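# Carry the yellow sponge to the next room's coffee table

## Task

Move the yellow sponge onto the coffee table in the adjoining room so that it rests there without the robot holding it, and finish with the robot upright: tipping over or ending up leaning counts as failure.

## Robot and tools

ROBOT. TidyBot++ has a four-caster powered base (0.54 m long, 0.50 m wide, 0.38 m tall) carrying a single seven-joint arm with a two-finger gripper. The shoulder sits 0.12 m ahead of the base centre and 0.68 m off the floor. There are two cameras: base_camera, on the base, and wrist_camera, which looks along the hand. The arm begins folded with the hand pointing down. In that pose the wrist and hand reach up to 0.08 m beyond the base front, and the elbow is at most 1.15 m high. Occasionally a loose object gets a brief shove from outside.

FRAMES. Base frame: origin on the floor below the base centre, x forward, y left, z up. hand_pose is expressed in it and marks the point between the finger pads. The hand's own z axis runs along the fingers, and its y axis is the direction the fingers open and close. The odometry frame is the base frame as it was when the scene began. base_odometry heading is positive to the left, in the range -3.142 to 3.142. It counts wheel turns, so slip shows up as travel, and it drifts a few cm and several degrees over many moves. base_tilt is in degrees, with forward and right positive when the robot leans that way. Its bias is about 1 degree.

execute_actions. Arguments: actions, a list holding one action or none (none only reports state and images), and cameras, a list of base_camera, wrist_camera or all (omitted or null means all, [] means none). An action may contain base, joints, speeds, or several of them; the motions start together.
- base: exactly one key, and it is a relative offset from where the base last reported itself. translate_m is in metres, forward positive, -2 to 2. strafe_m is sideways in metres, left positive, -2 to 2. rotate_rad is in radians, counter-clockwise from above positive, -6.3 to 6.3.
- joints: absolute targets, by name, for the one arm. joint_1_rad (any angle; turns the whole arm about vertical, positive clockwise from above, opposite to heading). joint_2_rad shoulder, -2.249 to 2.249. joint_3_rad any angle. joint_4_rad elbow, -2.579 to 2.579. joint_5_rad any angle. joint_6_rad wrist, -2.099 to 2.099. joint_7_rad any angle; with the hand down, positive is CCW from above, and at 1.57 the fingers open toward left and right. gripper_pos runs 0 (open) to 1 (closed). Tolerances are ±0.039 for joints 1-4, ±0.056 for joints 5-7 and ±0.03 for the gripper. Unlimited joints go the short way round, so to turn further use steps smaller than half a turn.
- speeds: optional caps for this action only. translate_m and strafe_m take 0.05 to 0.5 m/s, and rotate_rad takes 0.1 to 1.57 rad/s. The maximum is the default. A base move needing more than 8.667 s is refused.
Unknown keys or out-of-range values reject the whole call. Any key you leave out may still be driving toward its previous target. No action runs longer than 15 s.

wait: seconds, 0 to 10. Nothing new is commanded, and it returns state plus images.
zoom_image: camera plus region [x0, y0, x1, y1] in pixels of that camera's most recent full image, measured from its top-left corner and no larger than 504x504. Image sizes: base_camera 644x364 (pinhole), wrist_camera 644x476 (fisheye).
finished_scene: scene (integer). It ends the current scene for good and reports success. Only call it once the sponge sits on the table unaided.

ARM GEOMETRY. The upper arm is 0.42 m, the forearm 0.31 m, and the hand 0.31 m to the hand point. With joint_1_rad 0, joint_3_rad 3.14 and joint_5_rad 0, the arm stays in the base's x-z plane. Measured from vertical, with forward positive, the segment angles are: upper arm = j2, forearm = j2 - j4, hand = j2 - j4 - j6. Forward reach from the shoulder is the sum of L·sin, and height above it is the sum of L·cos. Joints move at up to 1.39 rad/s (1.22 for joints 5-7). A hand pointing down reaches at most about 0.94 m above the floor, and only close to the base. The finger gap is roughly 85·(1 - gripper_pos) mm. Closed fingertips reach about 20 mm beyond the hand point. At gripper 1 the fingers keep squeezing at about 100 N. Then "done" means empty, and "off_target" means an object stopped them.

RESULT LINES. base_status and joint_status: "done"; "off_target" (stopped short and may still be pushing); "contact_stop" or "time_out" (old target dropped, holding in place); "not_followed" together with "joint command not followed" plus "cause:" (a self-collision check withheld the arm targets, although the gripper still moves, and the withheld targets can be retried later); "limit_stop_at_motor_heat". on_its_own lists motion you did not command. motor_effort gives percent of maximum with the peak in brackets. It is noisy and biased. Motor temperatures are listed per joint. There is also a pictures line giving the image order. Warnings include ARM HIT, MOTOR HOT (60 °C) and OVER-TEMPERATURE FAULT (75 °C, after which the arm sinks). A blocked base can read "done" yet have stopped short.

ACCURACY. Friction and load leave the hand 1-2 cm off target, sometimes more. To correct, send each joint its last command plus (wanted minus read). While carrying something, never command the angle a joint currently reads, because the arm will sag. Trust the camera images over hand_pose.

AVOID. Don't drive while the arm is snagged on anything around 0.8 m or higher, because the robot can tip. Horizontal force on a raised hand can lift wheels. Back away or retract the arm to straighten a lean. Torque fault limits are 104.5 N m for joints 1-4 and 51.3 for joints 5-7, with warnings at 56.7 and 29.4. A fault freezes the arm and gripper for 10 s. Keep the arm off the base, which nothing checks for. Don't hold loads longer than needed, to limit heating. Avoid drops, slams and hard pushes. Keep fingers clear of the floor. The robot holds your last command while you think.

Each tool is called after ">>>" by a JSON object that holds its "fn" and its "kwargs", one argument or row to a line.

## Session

>>> {"fn": "execute_actions", "kwargs": {
  "actions": [
    {"joints":{"joint_2_rad":-0.3,"joint_4_rad":-1.2,"joint_6_rad":-1.2}}
  ]
}}

Scene clock: 2.60 s.
Motor temperatures (°C, as the motors report them): [32 32 25 31 34 38 41]
base_odometry: x=+0.000 y=+0.000 heading=+0.000 (m, m, rad; odometry frame)
base_tilt: forward=+0.0 right=+0.3 (deg)
base_status: not commanded
joint_positions: joint_1_rad=+0.042 joint_2_rad=-0.326 joint_3_rad=+3.106 joint_4_rad=-1.209 joint_5_rad=+0.016 joint_6_rad=-1.177 joint_7_rad=+1.556 gripper_pos=+0.000
joint_status: all done
motor_effort: joint_1_rad=+0(0) joint_2_rad=-5(8) joint_3_rad=+0(0) joint_4_rad=+18(21) joint_5_rad=+0(0) joint_6_rad=+9(8) joint_7_rad=+0(0) (%)
hand_pose: x=+0.5017 y=-0.0013 z=+1.1334 quat_wxyz=(+0.011, +0.857, -0.008, +0.515) (m; base frame)
pictures: base_camera, wrist_camera
Images, in order (width x height): base_camera 644x364, wrist_camera 644x476.

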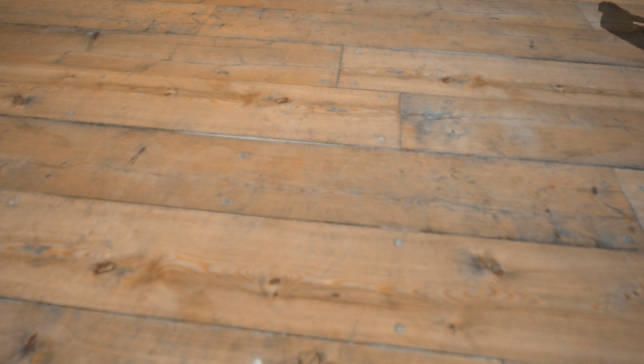

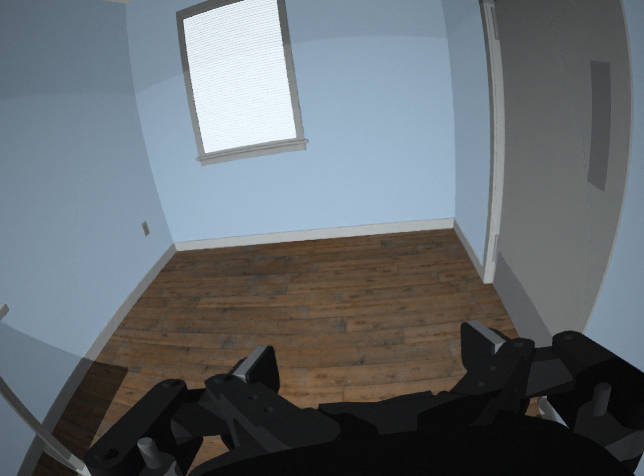

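>>> {"fn": "execute_actions", "kwargs": {
  "actions": [
    {"base":{"rotate_rad":1.5}}
  ]
}}

Scene clock: 4.97 s.
Motor temperatures (°C, as the motors report them): [32 32 25 31 34 38 41]
base_odometry: x=+0.000 y=+0.000 heading=+1.499 (m, m, rad; odometry frame)
base_tilt: forward=+0.0 right=+0.3 (deg)
base_status: done
joint_positions: joint_1_rad=+0.042 joint_2_rad=-0.313 joint_3_rad=+3.105 joint_4_rad=-1.209 joint_5_rad=+0.016 joint_6_rad=-1.177 joint_7_rad=+1.556 gripper_pos=+0.000
joint_status: not commanded
motor_effort: joint_1_rad=-1(1) joint_2_rad=-6(8) joint_3_rad=+1(2) joint_4_rad=+19(19) joint_5_rad=+0(0) joint_6_rad=+9(8) joint_7_rad=+0(0) (%)
hand_pose: x=+0.5074 y=-0.0008 z=+1.1285 quat_wxyz=(+0.011, +0.861, -0.007, +0.509) (m; base frame)
pictures: base_camera, wrist_camera
Images, in order (width x height): base_camera 644x364, wrist_camera 644x476.

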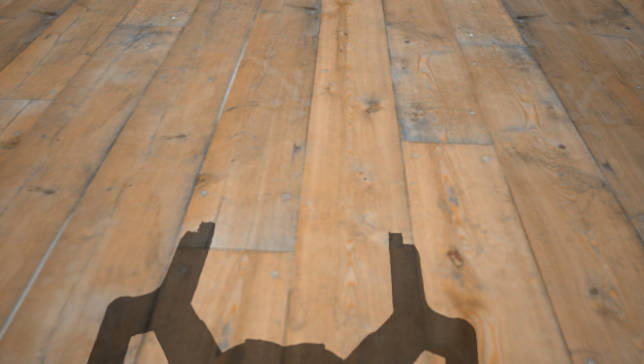

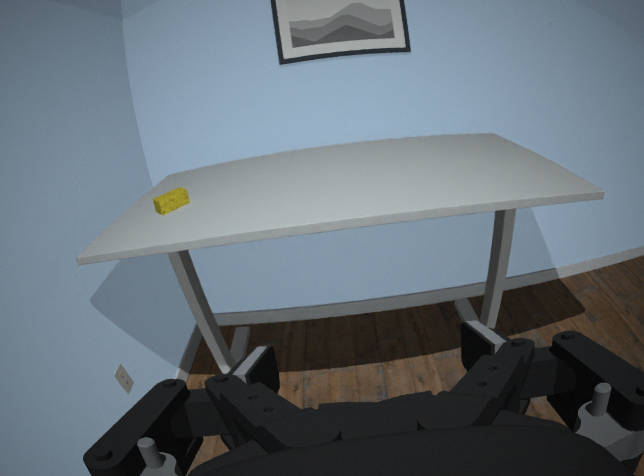

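>>> {"fn": "execute_actions", "kwargs": {
  "actions": [
    {"base":{"strafe_m":0.25},"joints":{"joint_1_rad":0}}
  ],
  "cameras": []
}}

>>> {"fn": "execute_actions", "kwargs": {
  "actions": [
    {"base":{"rotate_rad":0.25}}
  ],
  "cameras": []
}}

>>> {"fn": "execute_actions", "kwargs": {
  "actions": [
    {"base":{"translate_m":0.5},"joints":{"joint_2_rad":0.15,"joint_4_rad":-0.5,"joint_6_rad":-1.8}}
  ]
}}

Scene clock: 6.93 s.
Motor temperatures (°C, as the motors report them): [32 32 25 31 34 38 41]
base_odometry: x=-0.250 y=+0.017 heading=+1.500 (m, m, rad; odometry frame)
base_tilt: forward=+0.0 right=+0.2 (deg)
base_status: done
joint_positions: joint_1_rad=+0.016 joint_2_rad=-0.313 joint_3_rad=+3.103 joint_4_rad=-1.209 joint_5_rad=+0.016 joint_6_rad=-1.177 joint_7_rad=+1.556 gripper_pos=+0.000
joint_status: all done
motor_effort: joint_1_rad=-1(2) joint_2_rad=-6(7) joint_3_rad=+0(2) joint_4_rad=+18(19) joint_5_rad=+0(1) joint_6_rad=+9(8) joint_7_rad=+0(0) (%)
hand_pose: x=+0.5073 y=+0.0096 z=+1.1284 quat_wxyz=(+0.004, +0.861, +0.004, +0.509) (m; base frame)
pictures: none
No camera images: the call's "cameras" was empty. Leave "cameras" out to get every camera's image.

Scene clock: 8.03 s.
Motor temperatures (°C, as the motors report them): [32 32 25 31 34 38 41]
base_odometry: x=-0.250 y=+0.017 heading=+1.751 (m, m, rad; odometry frame)
base_tilt: forward=+0.0 right=+0.2 (deg)
base_status: done
joint_positions: joint_1_rad=+0.015 joint_2_rad=-0.313 joint_3_rad=+3.103 joint_4_rad=-1.209 joint_5_rad=+0.016 joint_6_rad=-1.177 joint_7_rad=+1.556 gripper_pos=+0.000
joint_status: not commanded
motor_effort: joint_1_rad=-1(2) joint_2_rad=-6(7) joint_3_rad=+0(2) joint_4_rad=+18(19) joint_5_rad=+0(1) joint_6_rad=+8(9) joint_7_rad=+0(0) (%)
hand_pose: x=+0.5072 y=+0.0105 z=+1.1284 quat_wxyz=(+0.004, +0.861, +0.005, +0.509) (m; base frame)
pictures: none
No camera images: the call's "cameras" was empty. Leave "cameras" out to get every camera's image.

Scene clock: 10.40 s.
Motor temperatures (°C, as the motors report them): [32 32 25 31 34 38 41]
base_odometry: x=-0.340 y=+0.509 heading=+1.751 (m, m, rad; odometry frame)
base_tilt: forward=+0.0 right=+0.2 (deg)
base_status: done
joint_positions: joint_1_rad=+0.015 joint_2_rad=+0.154 joint_3_rad=+3.103 joint_4_rad=-0.514 joint_5_rad=+0.016 joint_6_rad=-1.777 joint_7_rad=+1.556 gripper_pos=+0.000
joint_status: all done
motor_effort: joint_1_rad=-1(0) joint_2_rad=-19(23) joint_3_rad=-1(2) joint_4_rad=+15(19) joint_5_rad=+0(0) joint_6_rad=+7(8) joint_7_rad=+0(0) (%)
hand_pose: x=+0.5775 y=+0.0046 z=+1.1059 quat_wxyz=(-0.002, +0.940, -0.001, +0.342) (m; base frame)
pictures: base_camera, wrist_camera
Images, in order (width x height): base_camera 644x364, wrist_camera 644x476.

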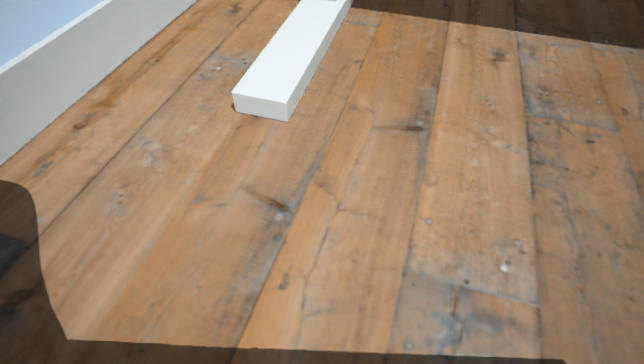

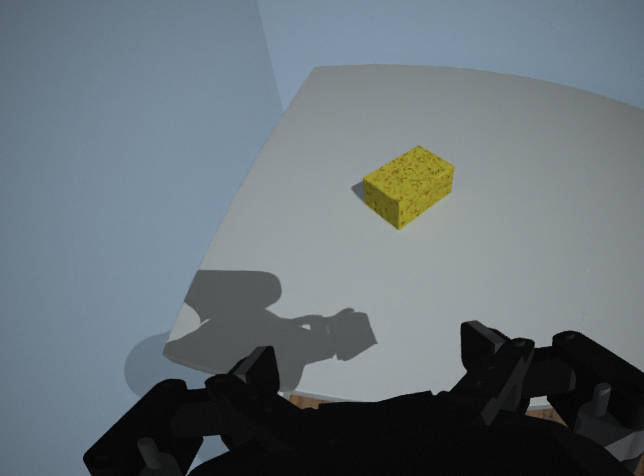

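>>> {"fn": "execute_actions", "kwargs": {
  "actions": [
    {"base":{"translate_m":0.22},"joints":{"joint_1_rad":0.11,"joint_2_rad":0.2,"joint_6_rad":-1.85,"joint_7_rad":0.75}}
  ]
}}

Scene clock: 12.20 s.
Motor temperatures (°C, as the motors report them): [32 32 25 31 34 38 41]
base_odometry: x=-0.380 y=+0.726 heading=+1.752 (m, m, rad; odometry frame)
base_tilt: forward=+0.0 right=+0.2 (deg)
base_status: done
joint_positions: joint_1_rad=+0.092 joint_2_rad=+0.200 joint_3_rad=+3.103 joint_4_rad=-0.510 joint_5_rad=+0.016 joint_6_rad=-1.827 joint_7_rad=+0.758 gripper_pos=+0.000
joint_status: all done
motor_effort: joint_1_rad=-1(0) joint_2_rad=-21(24) joint_3_rad=+0(0) joint_4_rad=+14(15) joint_5_rad=+0(0) joint_6_rad=+5(7) joint_7_rad=+0(0) (%)
hand_pose: x=+0.5831 y=-0.0315 z=+1.0765 quat_wxyz=(-0.107, +0.864, -0.406, +0.278) (m; base frame)
pictures: base_camera, wrist_camera
Images, in order (width x height): base_camera 644x364, wrist_camera 644x476.

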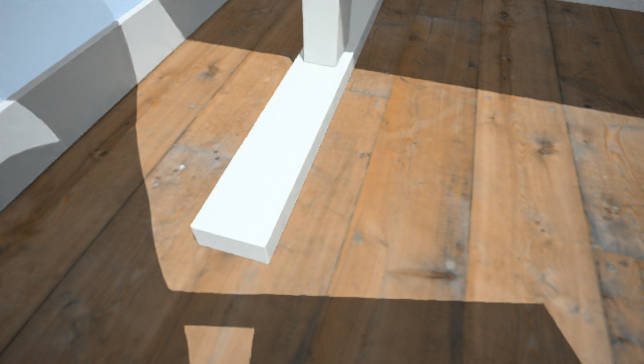

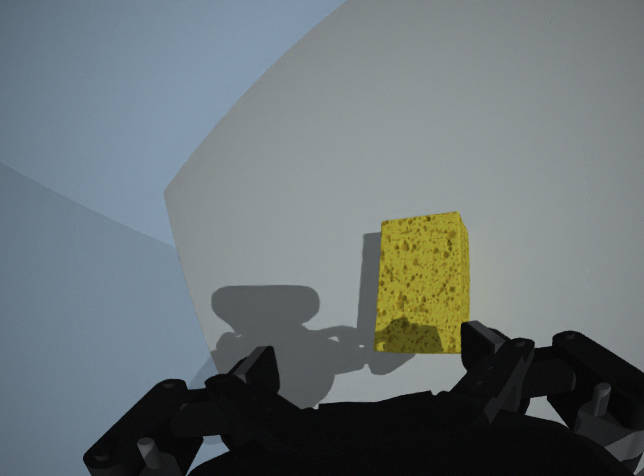

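>>> {"fn": "execute_actions", "kwargs": {
  "actions": [
    {"joints":{"joint_1_rad":0.23,"joint_2_rad":0.24,"joint_4_rad":-0.65,"joint_6_rad":-1.72}}
  ]
}}

Scene clock: 13.47 s.
Motor temperatures (°C, as the motors report them): [32 32 25 31 34 38 41]
base_odometry: x=-0.380 y=+0.726 heading=+1.752 (m, m, rad; odometry frame)
base_tilt: forward=+0.0 right=+0.2 (deg)
base_status: not commanded
joint_positions: joint_1_rad=+0.212 joint_2_rad=+0.229 joint_3_rad=+3.103 joint_4_rad=-0.642 joint_5_rad=+0.016 joint_6_rad=-1.741 joint_7_rad=+0.758 gripper_pos=+0.000
joint_status: all done
motor_effort: joint_1_rad=+0(2) joint_2_rad=-23(25) joint_3_rad=-1(1) joint_4_rad=+16(17) joint_5_rad=+0(0) joint_6_rad=+5(6) joint_7_rad=+0(0) (%)
hand_pose: x=+0.6034 y=-0.0922 z=+1.0256 quat_wxyz=(-0.079, +0.848, -0.461, +0.250) (m; base frame)
pictures: base_camera, wrist_camera
Images, in order (width x height): base_camera 644x364, wrist_camera 644x476.

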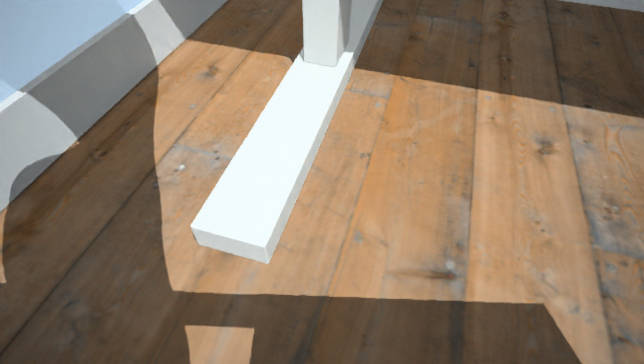

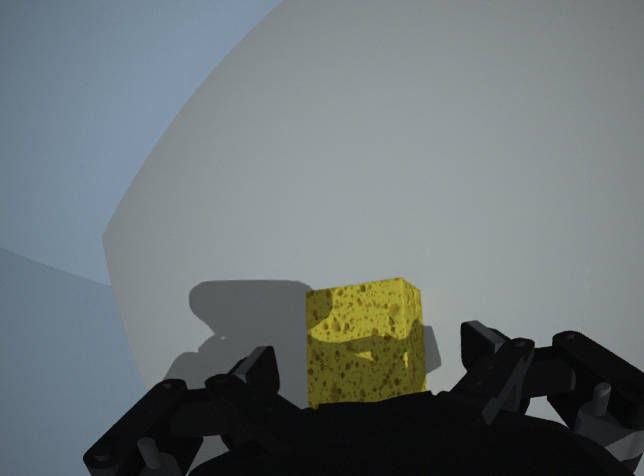

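>>> {"fn": "execute_actions", "kwargs": {
  "actions": [
    {"joints":{"joint_4_rad":-0.85,"joint_6_rad":-1.57}}
  ]
}}

Scene clock: 14.73 s.
Motor temperatures (°C, as the motors report them): [32 32 25 31 34 38 41]
base_odometry: x=-0.380 y=+0.726 heading=+1.752 (m, m, rad; odometry frame)
base_tilt: forward=+0.0 right=+0.2 (deg)
base_status: not commanded
joint_positions: joint_1_rad=+0.212 joint_2_rad=+0.230 joint_3_rad=+3.103 joint_4_rad=-0.835 joint_5_rad=+0.016 joint_6_rad=-1.590 joint_7_rad=+0.758 gripper_pos=+0.000
joint_status: all done
motor_effort: joint_1_rad=-1(0) joint_2_rad=-22(26) joint_3_rad=-1(1) joint_4_rad=+16(19) joint_5_rad=-1(1) joint_6_rad=+5(5) joint_7_rad=+0(0) (%)
hand_pose: x=+0.6261 y=-0.0958 z=+0.9687 quat_wxyz=(-0.072, +0.853, -0.463, +0.230) (m; base frame)
pictures: base_camera, wrist_camera
Images, in order (width x height): base_camera 644x364, wrist_camera 644x476.

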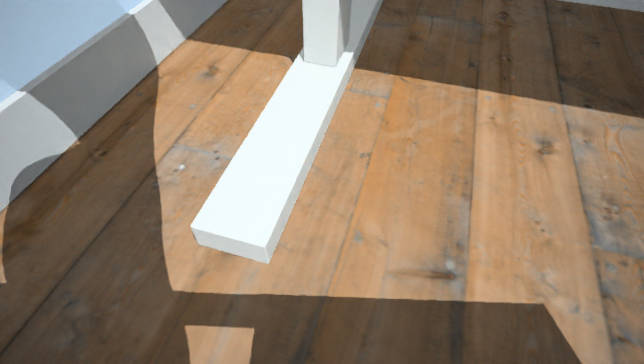

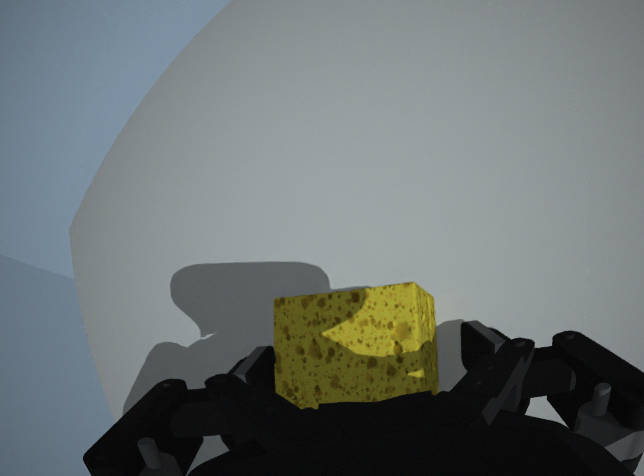

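>>> {"fn": "execute_actions", "kwargs": {
  "actions": [
    {"joints":{"joint_4_rad":-0.89,"joint_6_rad":-1.5}}
  ],
  "cameras": []
}}

>>> {"fn": "execute_actions", "kwargs": {
  "actions": [
    {"joints":{"gripper_pos":1}}
  ],
  "cameras": []
}}

>>> {"fn": "execute_actions", "kwargs": {
  "actions": [
    {"joints":{"joint_2_rad":0.0}}
  ]
}}

>>> {"fn": "execute_actions", "kwargs": {
  "actions": [
    {"base":{"translate_m":-0.6}}
  ],
  "cameras": []
}}

>>> {"fn": "execute_actions", "kwargs": {
  "actions": [
    {"base":{"rotate_rad":-0.29},"joints":{"joint_1_rad":3.14,"joint_2_rad":-0.7,"joint_4_rad":-1.6,"joint_6_rad":-1.2,"joint_7_rad":1.6}}
  ],
  "cameras": []
}}

>>> {"fn": "execute_actions", "kwargs": {
  "actions": [
    {"base":{"strafe_m":-1.5}}
  ]
}}

Scene clock: 15.80 s.
Motor temperatures (°C, as the motors report them): [32 32 25 31 34 38 41]
base_odometry: x=-0.380 y=+0.726 heading=+1.752 (m, m, rad; odometry frame)
base_tilt: forward=+0.0 right=+0.2 (deg)
base_status: not commanded
joint_positions: joint_1_rad=+0.212 joint_2_rad=+0.226 joint_3_rad=+3.103 joint_4_rad=-0.863 joint_5_rad=+0.016 joint_6_rad=-1.515 joint_7_rad=+0.758 gripper_pos=+0.000
joint_status: all done
motor_effort: joint_1_rad=-1(1) joint_2_rad=-21(24) joint_3_rad=-1(1) joint_4_rad=+16(17) joint_5_rad=+0(1) joint_6_rad=+4(6) joint_7_rad=+0(0) (%)
hand_pose: x=+0.6417 y=-0.0985 z=+0.9700 quat_wxyz=(-0.080, +0.848, -0.459, +0.253) (m; base frame)
pictures: none
No camera images: the call's "cameras" was empty. Leave "cameras" out to get every camera's image.

Scene clock: 16.90 s.
Motor temperatures (°C, as the motors report them): [32 32 25 31 34 38 41]
base_odometry: x=-0.380 y=+0.726 heading=+1.752 (m, m, rad; odometry frame)
base_tilt: forward=+0.0 right=+0.2 (deg)
base_status: not commanded
joint_positions: joint_1_rad=+0.215 joint_2_rad=+0.218 joint_3_rad=+3.102 joint_4_rad=-0.866 joint_5_rad=+0.016 joint_6_rad=-1.510 joint_7_rad=+0.758 gripper_pos=+0.360
joint_status: gripper_pos off_target (ended at +0.360, target +1.000)
motor_effort: joint_1_rad=+1(2) joint_2_rad=-19(22) joint_3_rad=+1(1) joint_4_rad=+14(16) joint_5_rad=+1(1) joint_6_rad=+4(5) joint_7_rad=+0(0) (%)
hand_pose: x=+0.6400 y=-0.0992 z=+0.9745 quat_wxyz=(-0.081, +0.846, -0.459, +0.259) (m; base frame)
pictures: none
No camera images: the call's "cameras" was empty. Leave "cameras" out to get every camera's image.

Scene clock: 18.40 s.
Motor temperatures (°C, as the motors report them): [32 32 25 32 34 38 41]
base_odometry: x=-0.380 y=+0.726 heading=+1.752 (m, m, rad; odometry frame)
base_tilt: forward=+0.0 right=+0.2 (deg)
base_status: not commanded
joint_positions: joint_1_rad=+0.215 joint_2_rad=-0.004 joint_3_rad=+3.102 joint_4_rad=-0.890 joint_5_rad=+0.016 joint_6_rad=-1.509 joint_7_rad=+0.758 gripper_pos=+0.360
joint_status: all done
motor_effort: joint_1_rad=-1(0) joint_2_rad=-16(28) joint_3_rad=+0(0) joint_4_rad=+17(20) joint_5_rad=+0(1) joint_6_rad=+7(7) joint_7_rad=+0(1) (%)
hand_pose: x=+0.5640 y=-0.0826 z=+1.0733 quat_wxyz=(-0.107, +0.819, -0.444, +0.349) (m; base frame)
pictures: base_camera, wrist_camera
Images, in order (width x height): base_camera 644x364, wrist_camera 644x476.

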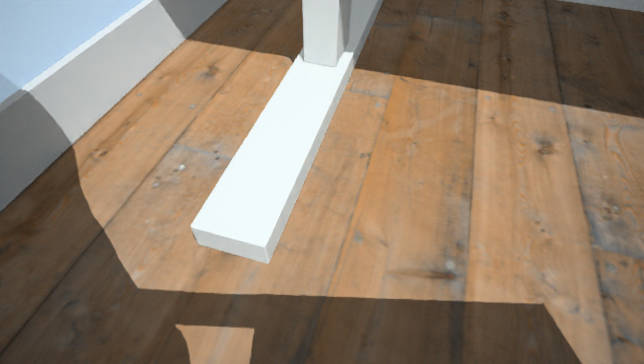

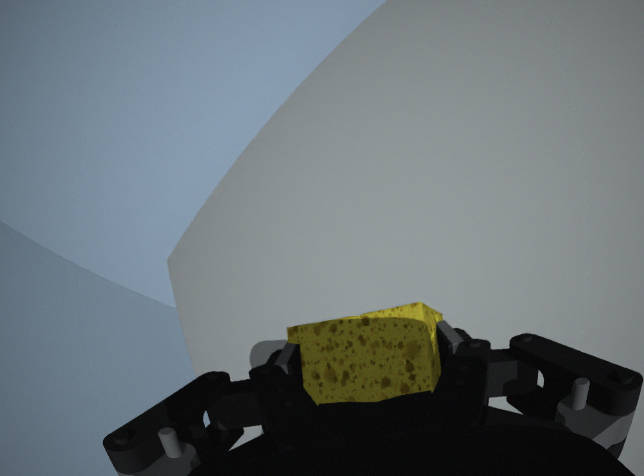

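Scene clock: 21.10 s.
Motor temperatures (°C, as the motors report them): [32 32 25 32 34 38 41]
base_odometry: x=-0.271 y=+0.136 heading=+1.753 (m, m, rad; odometry frame)
base_tilt: forward=+0.0 right=+0.2 (deg)
base_status: done
joint_positions: joint_1_rad=+0.215 joint_2_rad=-0.003 joint_3_rad=+3.102 joint_4_rad=-0.890 joint_5_rad=+0.016 joint_6_rad=-1.509 joint_7_rad=+0.758 gripper_pos=+0.360
joint_status: not commanded
motor_effort: joint_1_rad=-1(3) joint_2_rad=-15(20) joint_3_rad=+0(2) joint_4_rad=+17(19) joint_5_rad=+0(1) joint_6_rad=+7(7) joint_7_rad=+0(0) (%)
hand_pose: x=+0.5645 y=-0.0829 z=+1.0725 quat_wxyz=(-0.107, +0.819, -0.444, +0.348) (m; base frame)
pictures: none
No camera images: the call's "cameras" was empty. Leave "cameras" out to get every camera's image.

Scene clock: 24.87 s.
Motor temperatures (°C, as the motors report them): [32 32 25 32 34 38 41]
base_odometry: x=-0.271 y=+0.135 heading=+1.463 (m, m, rad; odometry frame)
base_tilt: forward=+0.0 right=+0.3 (deg)
base_status: done
joint_positions: joint_1_rad=+3.119 joint_2_rad=-0.677 joint_3_rad=+3.105 joint_4_rad=-1.586 joint_5_rad=+0.016 joint_6_rad=-1.224 joint_7_rad=+1.573 gripper_pos=+0.360
joint_status: all done
motor_effort: joint_1_rad=-1(2) joint_2_rad=+5(18) joint_3_rad=+1(2) joint_4_rad=+18(19) joint_5_rad=+0(1) joint_6_rad=+9(9) joint_7_rad=+0(1) (%)
hand_pose: x=-0.1280 y=-0.0173 z=+1.0364 quat_wxyz=(+0.483, +0.028, -0.875, -0.006) (m; base frame)
pictures: none
No camera images: the call's "cameras" was empty. Leave "cameras" out to get every camera's image.

Scene clock: 29.23 s.
Motor temperatures (°C, as the motors report them): [32 32 25 32 34 38 41]
base_odometry: x=+1.221 y=-0.028 heading=+1.463 (m, m, rad; odometry frame)
base_tilt: forward=+0.0 right=+0.3 (deg)
base_status: done
joint_positions: joint_1_rad=+3.120 joint_2_rad=-0.677 joint_3_rad=+3.106 joint_4_rad=-1.587 joint_5_rad=+0.016 joint_6_rad=-1.224 joint_7_rad=+1.573 gripper_pos=+0.360
joint_status: not commanded
motor_effort: joint_1_rad=-1(0) joint_2_rad=+5(6) joint_3_rad=+1(3) joint_4_rad=+19(19) joint_5_rad=+0(0) joint_6_rad=+8(9) joint_7_rad=+0(0) (%)
hand_pose: x=-0.1280 y=-0.0169 z=+1.0366 quat_wxyz=(+0.483, +0.027, -0.875, -0.007) (m; base frame)
pictures: base_camera, wrist_camera
Images, in order (width x height): base_camera 644x364, wrist_camera 644x476.

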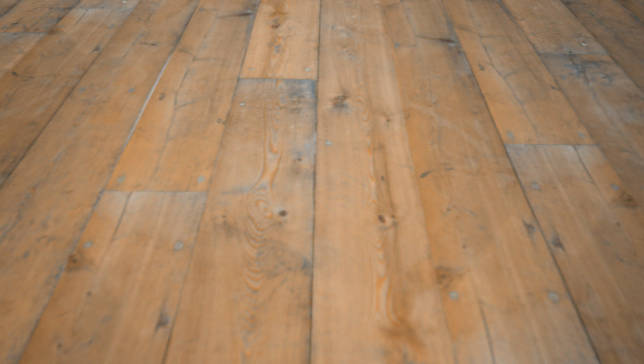

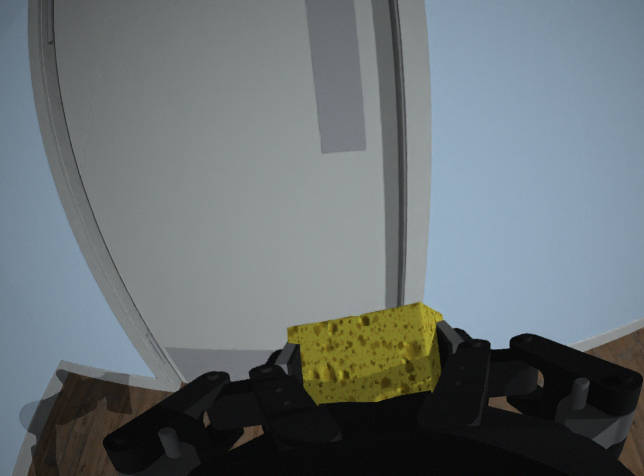

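>>> {"fn": "execute_actions", "kwargs": {
  "actions": [
    {"base":{"strafe_m":-0.3}}
  ],
  "cameras": []
}}

>>> {"fn": "execute_actions", "kwargs": {
  "actions": [
    {"base":{"translate_m":-0.45},"speeds":{"translate_m":0.2}}
  ]
}}

Scene clock: 31.30 s.
Motor temperatures (°C, as the motors report them): [32 32 25 32 34 38 41]
base_odometry: x=+1.519 y=-0.061 heading=+1.461 (m, m, rad; odometry frame)
base_tilt: forward=+0.0 right=+0.2 (deg)
base_status: done
joint_positions: joint_1_rad=+3.121 joint_2_rad=-0.677 joint_3_rad=+3.104 joint_4_rad=-1.587 joint_5_rad=+0.016 joint_6_rad=-1.223 joint_7_rad=+1.573 gripper_pos=+0.360
joint_status: not commanded
motor_effort: joint_1_rad=-1(0) joint_2_rad=+5(5) joint_3_rad=+0(2) joint_4_rad=+19(19) joint_5_rad=+0(1) joint_6_rad=+9(8) joint_7_rad=+0(1) (%)
hand_pose: x=-0.1280 y=-0.0172 z=+1.0366 quat_wxyz=(+0.483, +0.027, -0.875, -0.007) (m; base frame)
pictures: none
No camera images: the call's "cameras" was empty. Leave "cameras" out to get every camera's image.

Scene clock: 34.30 s.
Motor temperatures (°C, as the motors report them): [32 32 25 32 34 38 41]
base_odometry: x=+1.470 y=-0.508 heading=+1.462 (m, m, rad; odometry frame)
base_tilt: forward=+0.0 right=+0.2 (deg)
base_status: done
joint_positions: joint_1_rad=+3.121 joint_2_rad=-0.689 joint_3_rad=+3.104 joint_4_rad=-1.590 joint_5_rad=+0.016 joint_6_rad=-1.221 joint_7_rad=+1.573 gripper_pos=+0.360
joint_status: not commanded
motor_effort: joint_1_rad=-1(1) joint_2_rad=+5(8) joint_3_rad=+1(1) joint_4_rad=+18(19) joint_5_rad=+0(0) joint_6_rad=+8(9) joint_7_rad=+0(0) (%)
hand_pose: x=-0.1244 y=-0.0172 z=+1.0382 quat_wxyz=(+0.488, +0.027, -0.872, -0.007) (m; base frame)
pictures: base_camera, wrist_camera
Images, in order (width x height): base_camera 644x364, wrist_camera 644x476.

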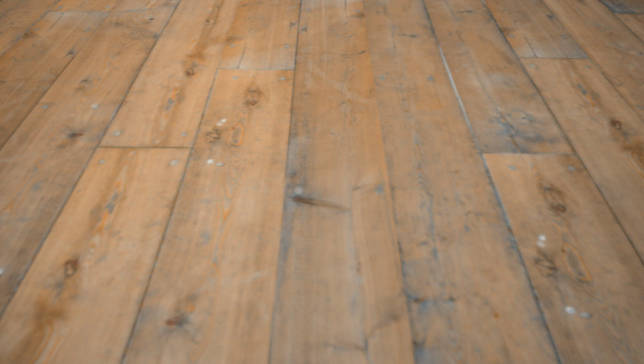

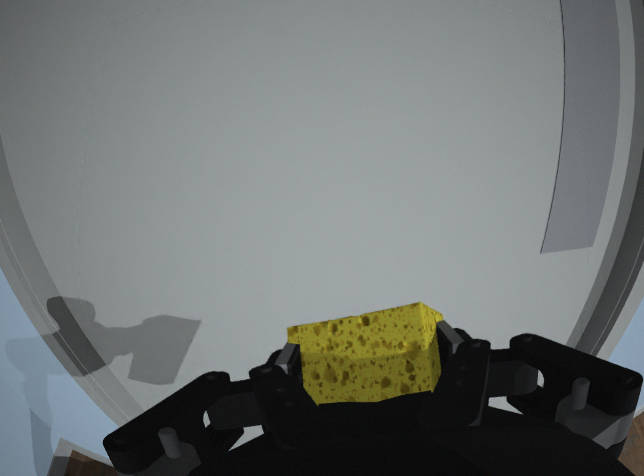

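>>> {"fn": "execute_actions", "kwargs": {
  "actions": [
    {"base":{"translate_m":-0.8},"speeds":{"translate_m":0.12}}
  ]
}}

>>> {"fn": "execute_actions", "kwargs": {
  "actions": [
    {"base":{"translate_m":-0.9},"speeds":{"translate_m":0.2},"joints":{"joint_1_rad":3.6}}
  ]
}}

>>> {"fn": "execute_actions", "kwargs": {
  "actions": [
    {"base":{"rotate_rad":1.35},"joints":{"joint_1_rad":6.28,"joint_6_rad":-1.4}}
  ]
}}

Scene clock: 41.70 s.
Motor temperatures (°C, as the motors report them): [32 32 25 32 34 38 41]
base_odometry: x=+1.383 y=-1.304 heading=+1.461 (m, m, rad; odometry frame)
base_tilt: forward=+0.0 right=+0.2 (deg)
base_status: done
joint_positions: joint_1_rad=+3.121 joint_2_rad=-0.695 joint_3_rad=+3.104 joint_4_rad=-1.592 joint_5_rad=+0.016 joint_6_rad=-1.220 joint_7_rad=+1.573 gripper_pos=+0.360
joint_status: not commanded
motor_effort: joint_1_rad=-1(0) joint_2_rad=+5(11) joint_3_rad=+1(2) joint_4_rad=+19(20) joint_5_rad=-1(0) joint_6_rad=+8(9) joint_7_rad=+0(0) (%)
hand_pose: x=-0.1223 y=-0.0170 z=+1.0394 quat_wxyz=(+0.491, +0.027, -0.871, -0.007) (m; base frame)
pictures: base_camera, wrist_camera
Images, in order (width x height): base_camera 644x364, wrist_camera 644x476.

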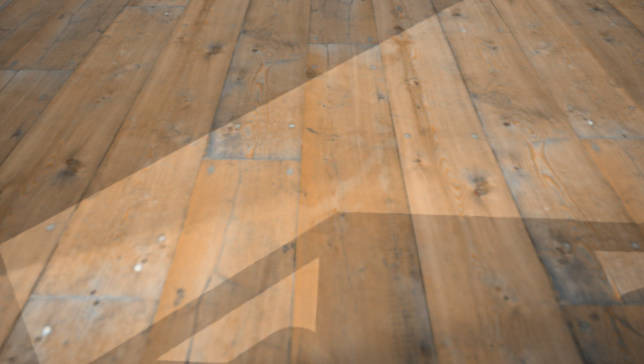

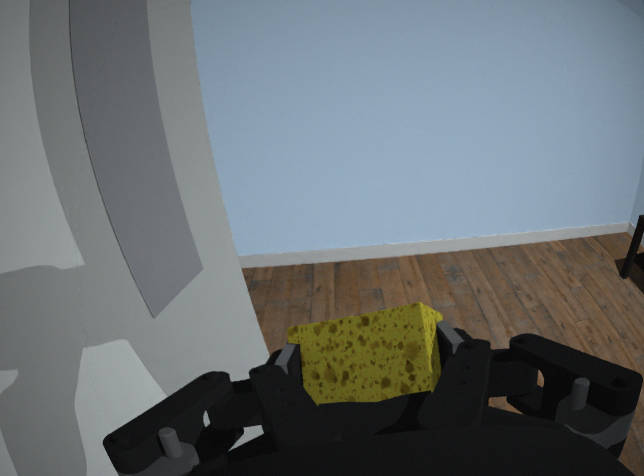

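Scene clock: 46.97 s.
Motor temperatures (°C, as the motors report them): [32 32 25 32 34 38 41]
base_odometry: x=+1.285 y=-2.198 heading=+1.461 (m, m, rad; odometry frame)
base_tilt: forward=+0.0 right=+0.2 (deg)
base_status: done
joint_positions: joint_1_rad=+3.579 joint_2_rad=-0.698 joint_3_rad=+3.104 joint_4_rad=-1.592 joint_5_rad=+0.016 joint_6_rad=-1.219 joint_7_rad=+1.573 gripper_pos=+0.360
joint_status: all done
motor_effort: joint_1_rad=-1(1) joint_2_rad=+6(8) joint_3_rad=+1(2) joint_4_rad=+18(19) joint_5_rad=+0(0) joint_6_rad=+8(9) joint_7_rad=+0(0) (%)
hand_pose: x=-0.1043 y=+0.0912 z=+1.0398 quat_wxyz=(+0.477, -0.171, -0.854, -0.118) (m; base frame)
pictures: base_camera, wrist_camera
Images, in order (width x height): base_camera 644x364, wrist_camera 644x476.

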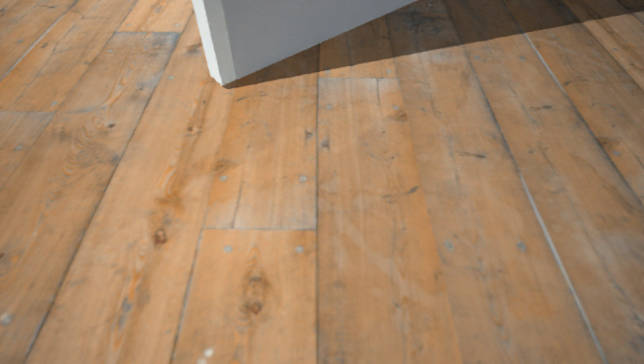

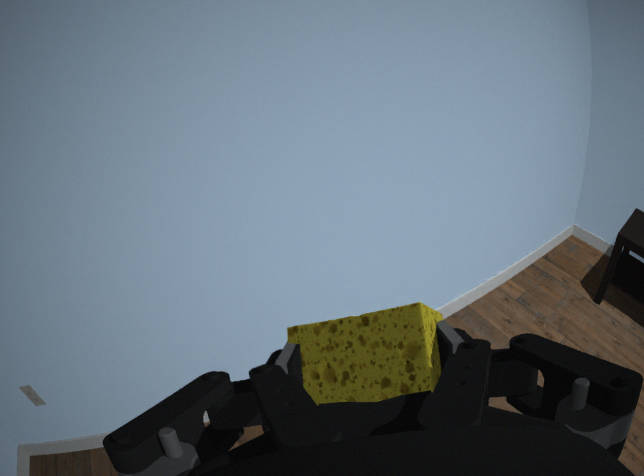

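Scene clock: 50.57 s.
Motor temperatures (°C, as the motors report them): [32 32 25 32 34 38 41]
base_odometry: x=+1.285 y=-2.198 heading=+2.811 (m, m, rad; odometry frame)
base_tilt: forward=+0.0 right=+0.2 (deg)
base_status: done
joint_positions: joint_1_rad=+6.259 joint_2_rad=-0.698 joint_3_rad=+3.104 joint_4_rad=-1.592 joint_5_rad=+0.016 joint_6_rad=-1.377 joint_7_rad=+1.573 gripper_pos=+0.360
joint_status: all done
motor_effort: joint_1_rad=-1(0) joint_2_rad=+6(7) joint_3_rad=+1(2) joint_4_rad=+18(19) joint_5_rad=+0(0) joint_6_rad=+8(9) joint_7_rad=+0(0) (%)
hand_pose: x=+0.3310 y=+0.0152 z=+0.9998 quat_wxyz=(-0.008, -0.906, -0.028, -0.421) (m; base frame)
pictures: base_camera, wrist_camera
Images, in order (width x height): base_camera 644x364, wrist_camera 644x476.

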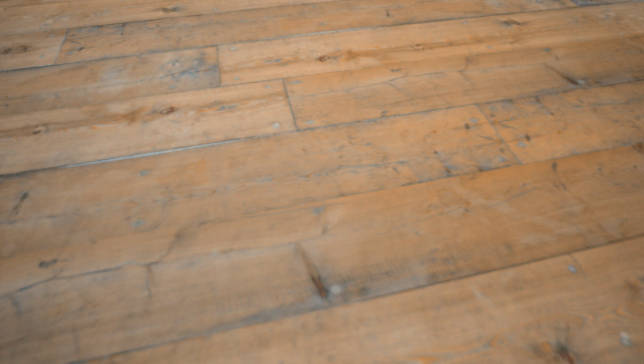

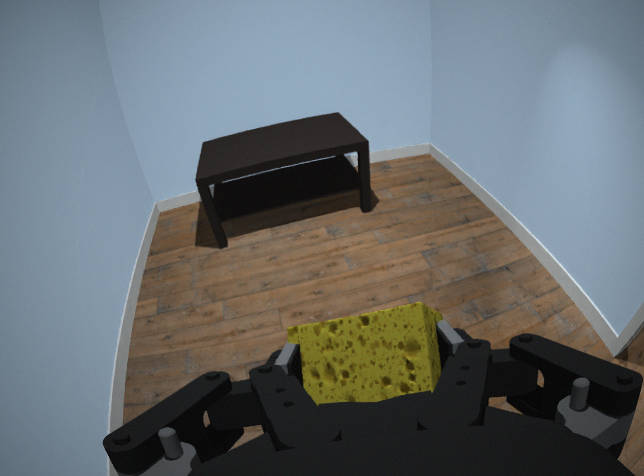

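>>> {"fn": "execute_actions", "kwargs": {
  "actions": [
    {"base":{"translate_m":1.25},"joints":{"joint_1_rad":5.98,"joint_2_rad":0.7,"joint_4_rad":-1.2,"joint_6_rad":-0.72}}
  ]
}}

>>> {"fn": "execute_actions", "kwargs": {
  "actions": [
    {"joints":{"joint_2_rad":0.84,"joint_6_rad":-0.62}}
  ]
}}

Scene clock: 54.53 s.
Motor temperatures (°C, as the motors report them): [32 32 25 32 34 38 41]
base_odometry: x=+0.102 y=-1.794 heading=+2.811 (m, m, rad; odometry frame)
base_tilt: forward=+0.0 right=+0.2 (deg)
base_status: done
joint_positions: joint_1_rad=+6.001 joint_2_rad=+0.691 joint_3_rad=+3.104 joint_4_rad=-1.210 joint_5_rad=+0.016 joint_6_rad=-0.738 joint_7_rad=+1.573 gripper_pos=+0.360
joint_status: all done
motor_effort: joint_1_rad=-1(2) joint_2_rad=-40(42) joint_3_rad=-1(2) joint_4_rad=+20(21) joint_5_rad=+0(0) joint_6_rad=+5(8) joint_7_rad=+0(0) (%)
hand_pose: x=+0.8001 y=+0.2179 z=+0.6319 quat_wxyz=(+0.043, -0.956, -0.153, -0.245) (m; base frame)
pictures: base_camera, wrist_camera
Images, in order (width x height): base_camera 644x364, wrist_camera 644x476.

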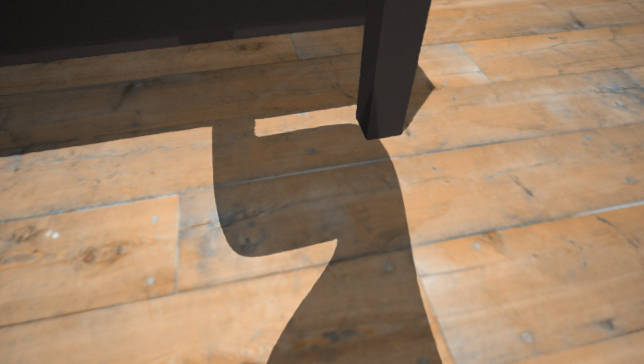

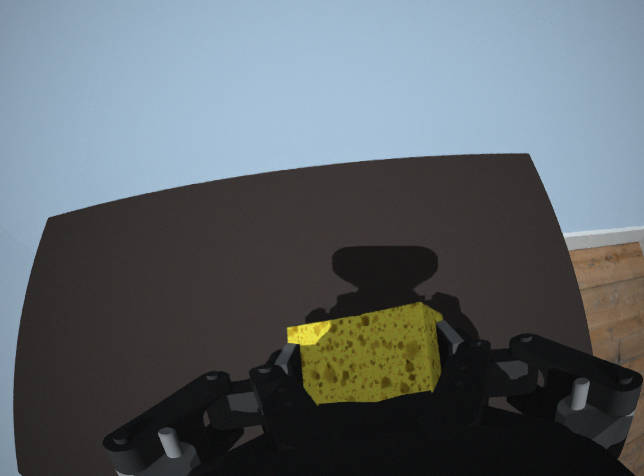

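Scene clock: 55.63 s.
Motor temperatures (°C, as the motors report them): [32 32 25 32 34 38 41]
base_odometry: x=+0.102 y=-1.794 heading=+2.811 (m, m, rad; odometry frame)
base_tilt: forward=+0.0 right=+0.2 (deg)
base_status: not commanded
joint_positions: joint_1_rad=+6.001 joint_2_rad=+0.842 joint_3_rad=+3.104 joint_4_rad=-1.207 joint_5_rad=+0.016 joint_6_rad=-0.643 joint_7_rad=+1.573 gripper_pos=+0.360
joint_status: all done
motor_effort: joint_1_rad=+0(0) joint_2_rad=-43(47) joint_3_rad=-2(2) joint_4_rad=+18(20) joint_5_rad=+0(0) joint_6_rad=+5(5) joint_7_rad=+0(0) (%)
hand_pose: x=+0.8122 y=+0.2222 z=+0.5374 quat_wxyz=(+0.041, -0.963, -0.152, -0.219) (m; base frame)
pictures: base_camera, wrist_camera
Images, in order (width x height): base_camera 644x364, wrist_camera 644x476.

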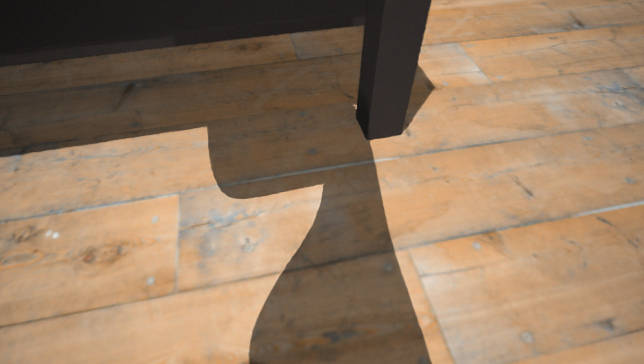

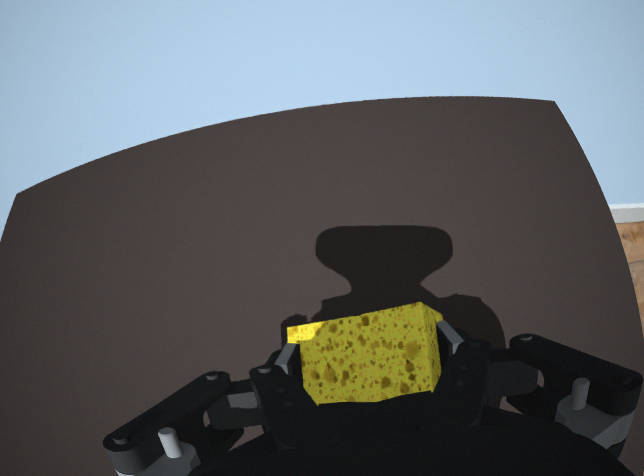

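>>> {"fn": "execute_actions", "kwargs": {
  "actions": [
    {"joints":{"joint_2_rad":0.93}}
  ]
}}

Scene clock: 56.97 s.
Motor temperatures (°C, as the motors report them): [32 33 25 32 34 38 41]
base_odometry: x=+0.102 y=-1.794 heading=+2.811 (m, m, rad; odometry frame)
base_tilt: forward=+0.0 right=+0.2 (deg)
base_status: not commanded
joint_positions: joint_1_rad=+6.001 joint_2_rad=+0.919 joint_3_rad=+3.104 joint_4_rad=-1.200 joint_5_rad=+0.016 joint_6_rad=-0.636 joint_7_rad=+1.573 gripper_pos=+0.360
joint_status: all done
motor_effort: joint_1_rad=-1(0) joint_2_rad=-43(46) joint_3_rad=-1(2) joint_4_rad=+17(18) joint_5_rad=-1(1) joint_6_rad=+4(4) joint_7_rad=+0(0) (%)
hand_pose: x=+0.8043 y=+0.2200 z=+0.4854 quat_wxyz=(+0.037, -0.969, -0.153, -0.188) (m; base frame)
pictures: base_camera, wrist_camera
Images, in order (width x height): base_camera 644x364, wrist_camera 644x476.

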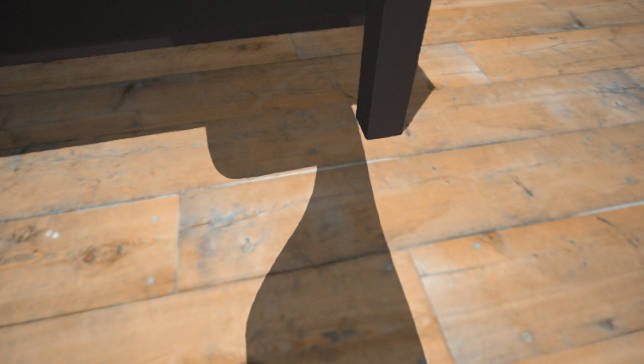

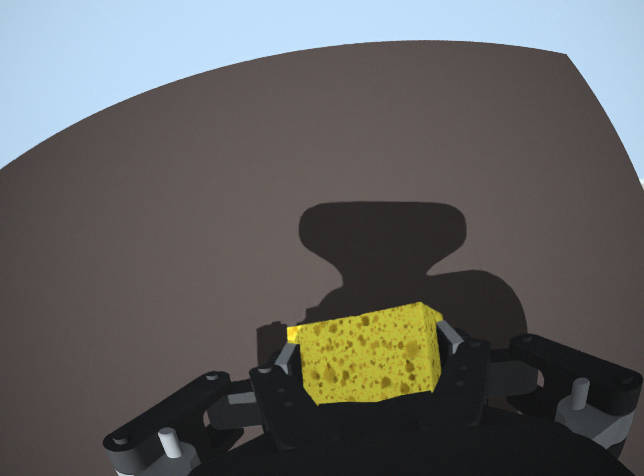

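>>> {"fn": "execute_actions", "kwargs": {
  "actions": [
    {"joints":{"joint_2_rad":0.97,"joint_6_rad":-0.57}}
  ],
  "cameras": []
}}

>>> {"fn": "execute_actions", "kwargs": {
  "actions": [
    {"joints":{"gripper_pos":0}}
  ]
}}

>>> {"fn": "execute_actions", "kwargs": {
  "actions": [
    {"joints":{"joint_2_rad":0.7,"joint_6_rad":-0.85}}
  ]
}}

>>> {"fn": "finished_scene", "kwargs": {
  "scene": 2
}}

Scene clock: 57.83 s.
Motor temperatures (°C, as the motors report them): [32 33 25 32 34 38 41]
base_odometry: x=+0.102 y=-1.794 heading=+2.811 (m, m, rad; odometry frame)
base_tilt: forward=+0.0 right=+0.2 (deg)
base_status: not commanded
joint_positions: joint_1_rad=+6.001 joint_2_rad=+0.928 joint_3_rad=+3.104 joint_4_rad=-1.200 joint_5_rad=+0.016 joint_6_rad=-0.593 joint_7_rad=+1.573 gripper_pos=+0.360
joint_status: joint_2_rad off_target (ended at +0.928, target +0.970); the others done
motor_effort: joint_1_rad=+0(1) joint_2_rad=-38(43) joint_3_rad=-1(2) joint_4_rad=+16(17) joint_5_rad=+0(0) joint_6_rad=+5(4) joint_7_rad=+0(0) (%)
hand_pose: x=+0.8146 y=+0.2233 z=+0.4845 quat_wxyz=(+0.040, -0.966, -0.152, -0.205) (m; base frame)
pictures: none
No camera images: the call's "cameras" was empty. Leave "cameras" out to get every camera's image.

Scene clock: 59.03 s.
Motor temperatures (°C, as the motors report them): [32 33 25 32 34 38 41]
base_odometry: x=+0.102 y=-1.794 heading=+2.811 (m, m, rad; odometry frame)
base_tilt: forward=+0.0 right=+0.2 (deg)
base_status: not commanded
joint_positions: joint_1_rad=+6.001 joint_2_rad=+0.958 joint_3_rad=+3.104 joint_4_rad=-1.200 joint_5_rad=+0.016 joint_6_rad=-0.591 joint_7_rad=+1.573 gripper_pos=+0.000
joint_status: all done
motor_effort: joint_1_rad=-1(2) joint_2_rad=-43(46) joint_3_rad=-1(2) joint_4_rad=+17(18) joint_5_rad=+0(1) joint_6_rad=+4(5) joint_7_rad=+0(0) (%)
hand_pose: x=+0.8089 y=+0.2217 z=+0.4624 quat_wxyz=(+0.038, -0.969, -0.152, -0.191) (m; base frame)
pictures: base_camera, wrist_camera
Images, in order (width x height): base_camera 644x364, wrist_camera 644x476.

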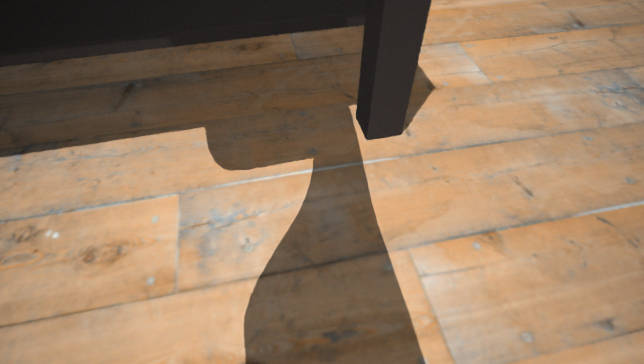

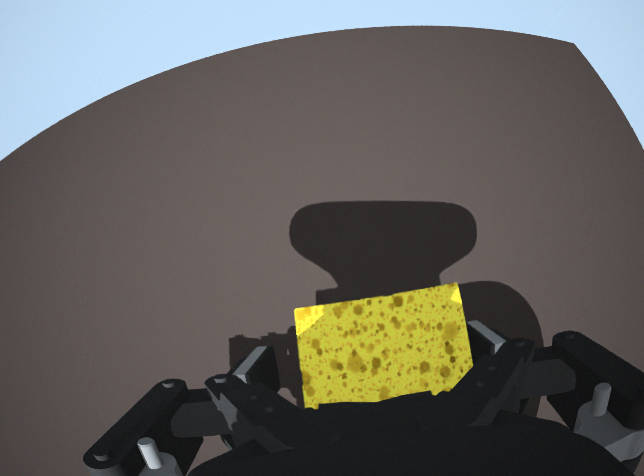

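Scene clock: 60.53 s.
Motor temperatures (°C, as the motors report them): [32 33 25 32 34 38 41]
base_odometry: x=+0.102 y=-1.794 heading=+2.811 (m, m, rad; odometry frame)
base_tilt: forward=+0.1 right=+0.2 (deg)
base_status: not commanded
joint_positions: joint_1_rad=+6.001 joint_2_rad=+0.696 joint_3_rad=+3.104 joint_4_rad=-1.199 joint_5_rad=+0.016 joint_6_rad=-0.828 joint_7_rad=+1.573 gripper_pos=+0.000
joint_status: all done
motor_effort: joint_1_rad=-1(1) joint_2_rad=-40(47) joint_3_rad=-1(2) joint_4_rad=+19(20) joint_5_rad=-1(1) joint_6_rad=+4(5) joint_7_rad=+0(0) (%)
hand_pose: x=+0.7799 y=+0.2114 z=+0.6206 quat_wxyz=(+0.036, -0.966, -0.154, -0.205) (m; base frame)
pictures: base_camera, wrist_camera
Images, in order (width x height): base_camera 644x364, wrist_camera 644x476.

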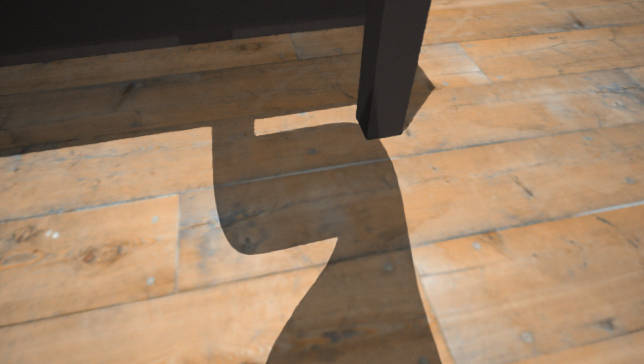

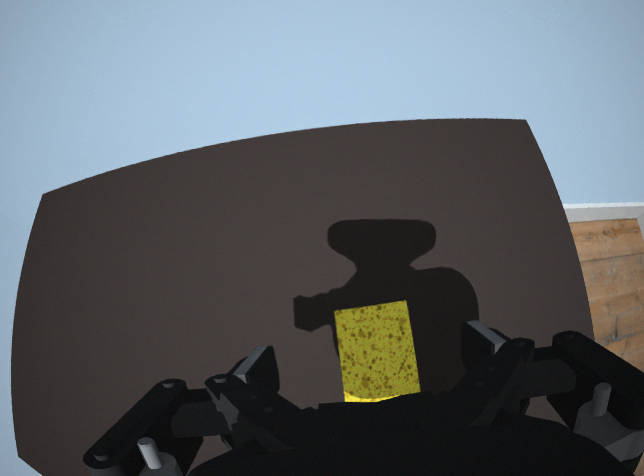

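The scene is finished: the task was done.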